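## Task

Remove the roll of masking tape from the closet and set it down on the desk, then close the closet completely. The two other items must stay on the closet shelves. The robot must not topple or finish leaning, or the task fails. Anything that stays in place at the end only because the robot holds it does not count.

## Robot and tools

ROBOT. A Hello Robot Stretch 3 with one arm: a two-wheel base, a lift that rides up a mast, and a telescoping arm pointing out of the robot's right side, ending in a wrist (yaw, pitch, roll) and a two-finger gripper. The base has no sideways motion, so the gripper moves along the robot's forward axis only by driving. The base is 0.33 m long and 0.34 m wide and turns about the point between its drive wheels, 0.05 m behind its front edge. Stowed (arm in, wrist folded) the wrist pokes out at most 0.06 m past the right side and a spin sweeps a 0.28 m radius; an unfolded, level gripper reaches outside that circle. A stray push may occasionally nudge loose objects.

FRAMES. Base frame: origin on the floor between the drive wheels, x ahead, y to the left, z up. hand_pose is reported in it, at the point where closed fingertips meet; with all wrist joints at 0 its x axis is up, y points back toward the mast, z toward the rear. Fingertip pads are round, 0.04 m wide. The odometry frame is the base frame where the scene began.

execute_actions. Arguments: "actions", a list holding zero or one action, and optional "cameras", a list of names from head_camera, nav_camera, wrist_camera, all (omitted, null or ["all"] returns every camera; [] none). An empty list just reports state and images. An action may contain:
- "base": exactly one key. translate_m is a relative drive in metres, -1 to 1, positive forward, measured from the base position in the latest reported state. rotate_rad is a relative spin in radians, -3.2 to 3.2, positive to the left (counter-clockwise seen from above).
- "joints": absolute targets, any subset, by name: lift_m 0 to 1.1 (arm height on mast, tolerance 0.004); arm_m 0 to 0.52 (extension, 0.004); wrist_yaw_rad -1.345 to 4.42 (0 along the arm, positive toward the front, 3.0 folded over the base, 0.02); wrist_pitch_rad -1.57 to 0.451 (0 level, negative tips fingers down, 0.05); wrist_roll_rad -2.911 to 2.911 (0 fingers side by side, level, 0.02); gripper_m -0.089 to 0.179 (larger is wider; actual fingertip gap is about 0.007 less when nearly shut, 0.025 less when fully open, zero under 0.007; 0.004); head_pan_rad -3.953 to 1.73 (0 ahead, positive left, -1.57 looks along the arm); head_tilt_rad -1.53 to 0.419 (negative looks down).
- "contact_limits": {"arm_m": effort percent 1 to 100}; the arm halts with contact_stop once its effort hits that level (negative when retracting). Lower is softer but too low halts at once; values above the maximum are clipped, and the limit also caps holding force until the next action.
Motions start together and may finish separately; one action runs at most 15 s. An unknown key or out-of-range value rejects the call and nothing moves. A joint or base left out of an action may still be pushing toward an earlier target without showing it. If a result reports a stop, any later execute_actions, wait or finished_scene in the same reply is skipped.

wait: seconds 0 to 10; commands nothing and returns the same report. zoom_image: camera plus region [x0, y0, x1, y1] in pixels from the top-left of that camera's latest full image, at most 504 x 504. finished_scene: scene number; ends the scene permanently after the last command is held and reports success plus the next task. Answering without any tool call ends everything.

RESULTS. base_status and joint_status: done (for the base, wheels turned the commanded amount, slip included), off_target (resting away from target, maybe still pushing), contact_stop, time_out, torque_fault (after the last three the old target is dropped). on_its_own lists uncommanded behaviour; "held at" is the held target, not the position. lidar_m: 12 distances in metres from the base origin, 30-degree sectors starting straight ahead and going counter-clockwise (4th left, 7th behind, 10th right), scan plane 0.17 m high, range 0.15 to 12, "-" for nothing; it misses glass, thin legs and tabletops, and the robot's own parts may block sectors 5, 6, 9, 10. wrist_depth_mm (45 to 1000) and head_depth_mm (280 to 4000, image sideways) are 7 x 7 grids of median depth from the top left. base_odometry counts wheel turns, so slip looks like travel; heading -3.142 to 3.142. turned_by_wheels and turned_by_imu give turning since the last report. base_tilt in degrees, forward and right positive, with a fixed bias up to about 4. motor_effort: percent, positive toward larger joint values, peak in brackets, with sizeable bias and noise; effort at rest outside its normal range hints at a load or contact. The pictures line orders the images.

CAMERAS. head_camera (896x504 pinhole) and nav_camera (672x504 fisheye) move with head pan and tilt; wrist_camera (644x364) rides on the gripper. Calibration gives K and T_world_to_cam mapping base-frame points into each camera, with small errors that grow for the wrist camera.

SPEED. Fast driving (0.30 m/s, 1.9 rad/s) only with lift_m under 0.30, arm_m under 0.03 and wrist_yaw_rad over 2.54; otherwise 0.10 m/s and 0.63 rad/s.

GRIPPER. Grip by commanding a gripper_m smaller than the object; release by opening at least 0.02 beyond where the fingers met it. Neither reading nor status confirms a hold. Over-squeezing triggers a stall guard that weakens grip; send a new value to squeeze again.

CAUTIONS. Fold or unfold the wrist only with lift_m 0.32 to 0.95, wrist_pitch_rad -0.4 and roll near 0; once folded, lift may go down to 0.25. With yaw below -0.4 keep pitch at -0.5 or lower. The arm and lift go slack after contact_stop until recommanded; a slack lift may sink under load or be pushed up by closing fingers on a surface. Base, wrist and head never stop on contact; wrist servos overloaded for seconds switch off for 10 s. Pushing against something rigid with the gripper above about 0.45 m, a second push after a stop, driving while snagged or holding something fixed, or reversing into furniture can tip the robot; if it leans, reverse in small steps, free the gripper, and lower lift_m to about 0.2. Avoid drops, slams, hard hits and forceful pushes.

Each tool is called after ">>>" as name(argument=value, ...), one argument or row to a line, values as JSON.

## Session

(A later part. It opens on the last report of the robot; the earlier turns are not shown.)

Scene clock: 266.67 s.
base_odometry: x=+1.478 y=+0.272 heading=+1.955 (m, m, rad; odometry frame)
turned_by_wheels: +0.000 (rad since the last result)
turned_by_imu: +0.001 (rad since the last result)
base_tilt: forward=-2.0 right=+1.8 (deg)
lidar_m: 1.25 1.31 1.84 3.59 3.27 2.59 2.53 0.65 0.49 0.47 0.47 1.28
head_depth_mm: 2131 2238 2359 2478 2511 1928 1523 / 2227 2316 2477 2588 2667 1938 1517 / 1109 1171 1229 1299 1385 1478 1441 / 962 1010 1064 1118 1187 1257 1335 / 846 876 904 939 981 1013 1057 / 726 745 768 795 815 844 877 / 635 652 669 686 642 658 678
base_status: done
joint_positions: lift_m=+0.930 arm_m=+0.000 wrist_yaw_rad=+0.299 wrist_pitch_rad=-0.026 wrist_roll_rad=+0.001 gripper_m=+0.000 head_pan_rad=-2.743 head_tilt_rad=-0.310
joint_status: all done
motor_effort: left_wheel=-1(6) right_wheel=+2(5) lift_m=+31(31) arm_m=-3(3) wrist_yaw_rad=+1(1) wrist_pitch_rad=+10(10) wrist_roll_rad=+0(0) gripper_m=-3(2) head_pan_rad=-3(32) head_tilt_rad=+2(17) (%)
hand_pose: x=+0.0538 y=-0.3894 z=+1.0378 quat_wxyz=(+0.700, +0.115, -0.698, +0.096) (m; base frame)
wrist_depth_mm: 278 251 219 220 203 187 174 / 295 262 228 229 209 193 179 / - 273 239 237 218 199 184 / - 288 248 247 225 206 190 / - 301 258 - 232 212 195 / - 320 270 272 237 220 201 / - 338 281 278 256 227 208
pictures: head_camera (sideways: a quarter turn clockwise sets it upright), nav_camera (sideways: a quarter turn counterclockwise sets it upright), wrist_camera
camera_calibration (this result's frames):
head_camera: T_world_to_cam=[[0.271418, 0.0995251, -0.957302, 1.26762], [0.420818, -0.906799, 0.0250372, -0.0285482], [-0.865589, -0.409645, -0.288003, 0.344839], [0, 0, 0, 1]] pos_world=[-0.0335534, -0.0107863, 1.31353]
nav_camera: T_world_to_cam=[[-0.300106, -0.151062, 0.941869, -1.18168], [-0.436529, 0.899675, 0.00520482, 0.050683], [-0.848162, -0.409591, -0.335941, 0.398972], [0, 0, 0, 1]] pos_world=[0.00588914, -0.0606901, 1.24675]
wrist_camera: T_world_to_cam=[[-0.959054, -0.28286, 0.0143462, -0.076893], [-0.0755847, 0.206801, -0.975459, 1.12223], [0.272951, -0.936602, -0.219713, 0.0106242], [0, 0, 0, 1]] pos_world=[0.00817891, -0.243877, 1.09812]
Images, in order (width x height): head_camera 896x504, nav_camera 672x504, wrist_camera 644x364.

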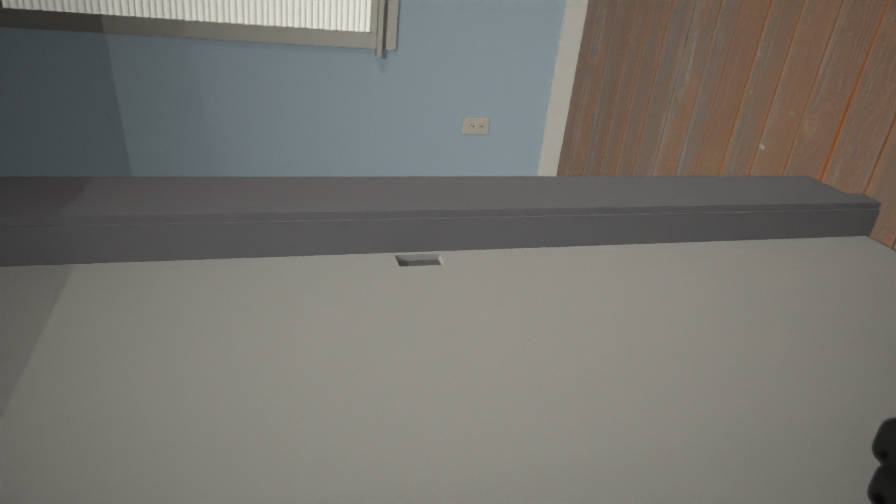

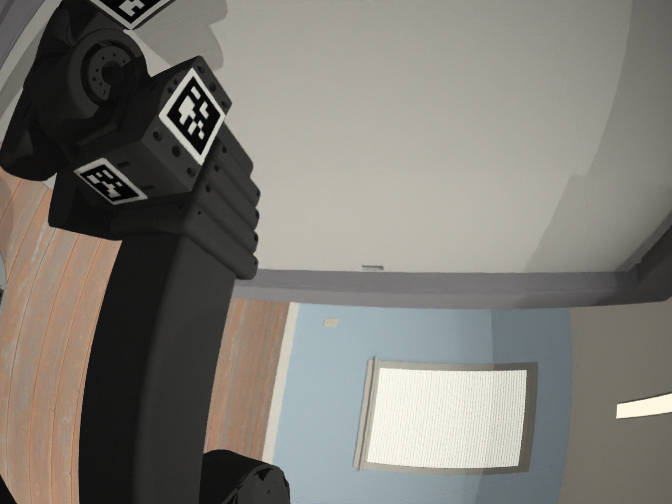

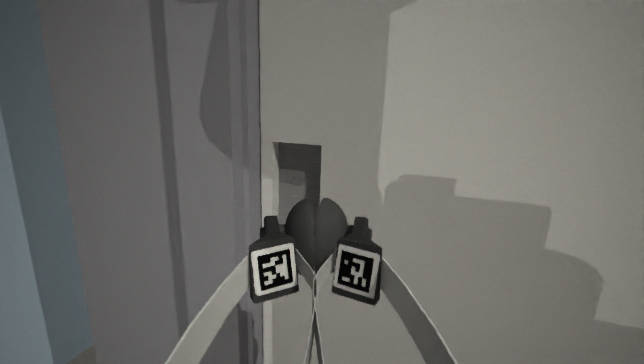

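>>> zoom_image(
  camera="wrist_camera",
  region=[220,100,340,200],
)

Region (220, 100, 340, 200) of wrist_camera's 644x364 image, scaled by 4.200.

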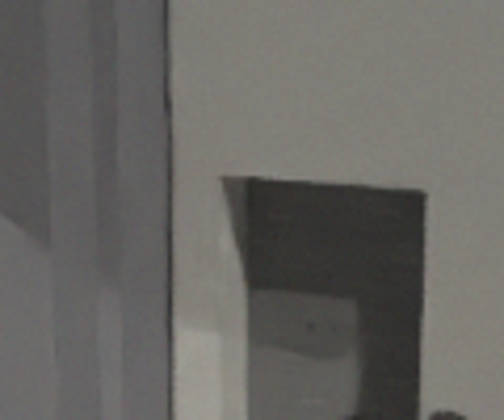

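>>> finished_scene(
  scene=1,
)

The scene is finished: the task was done.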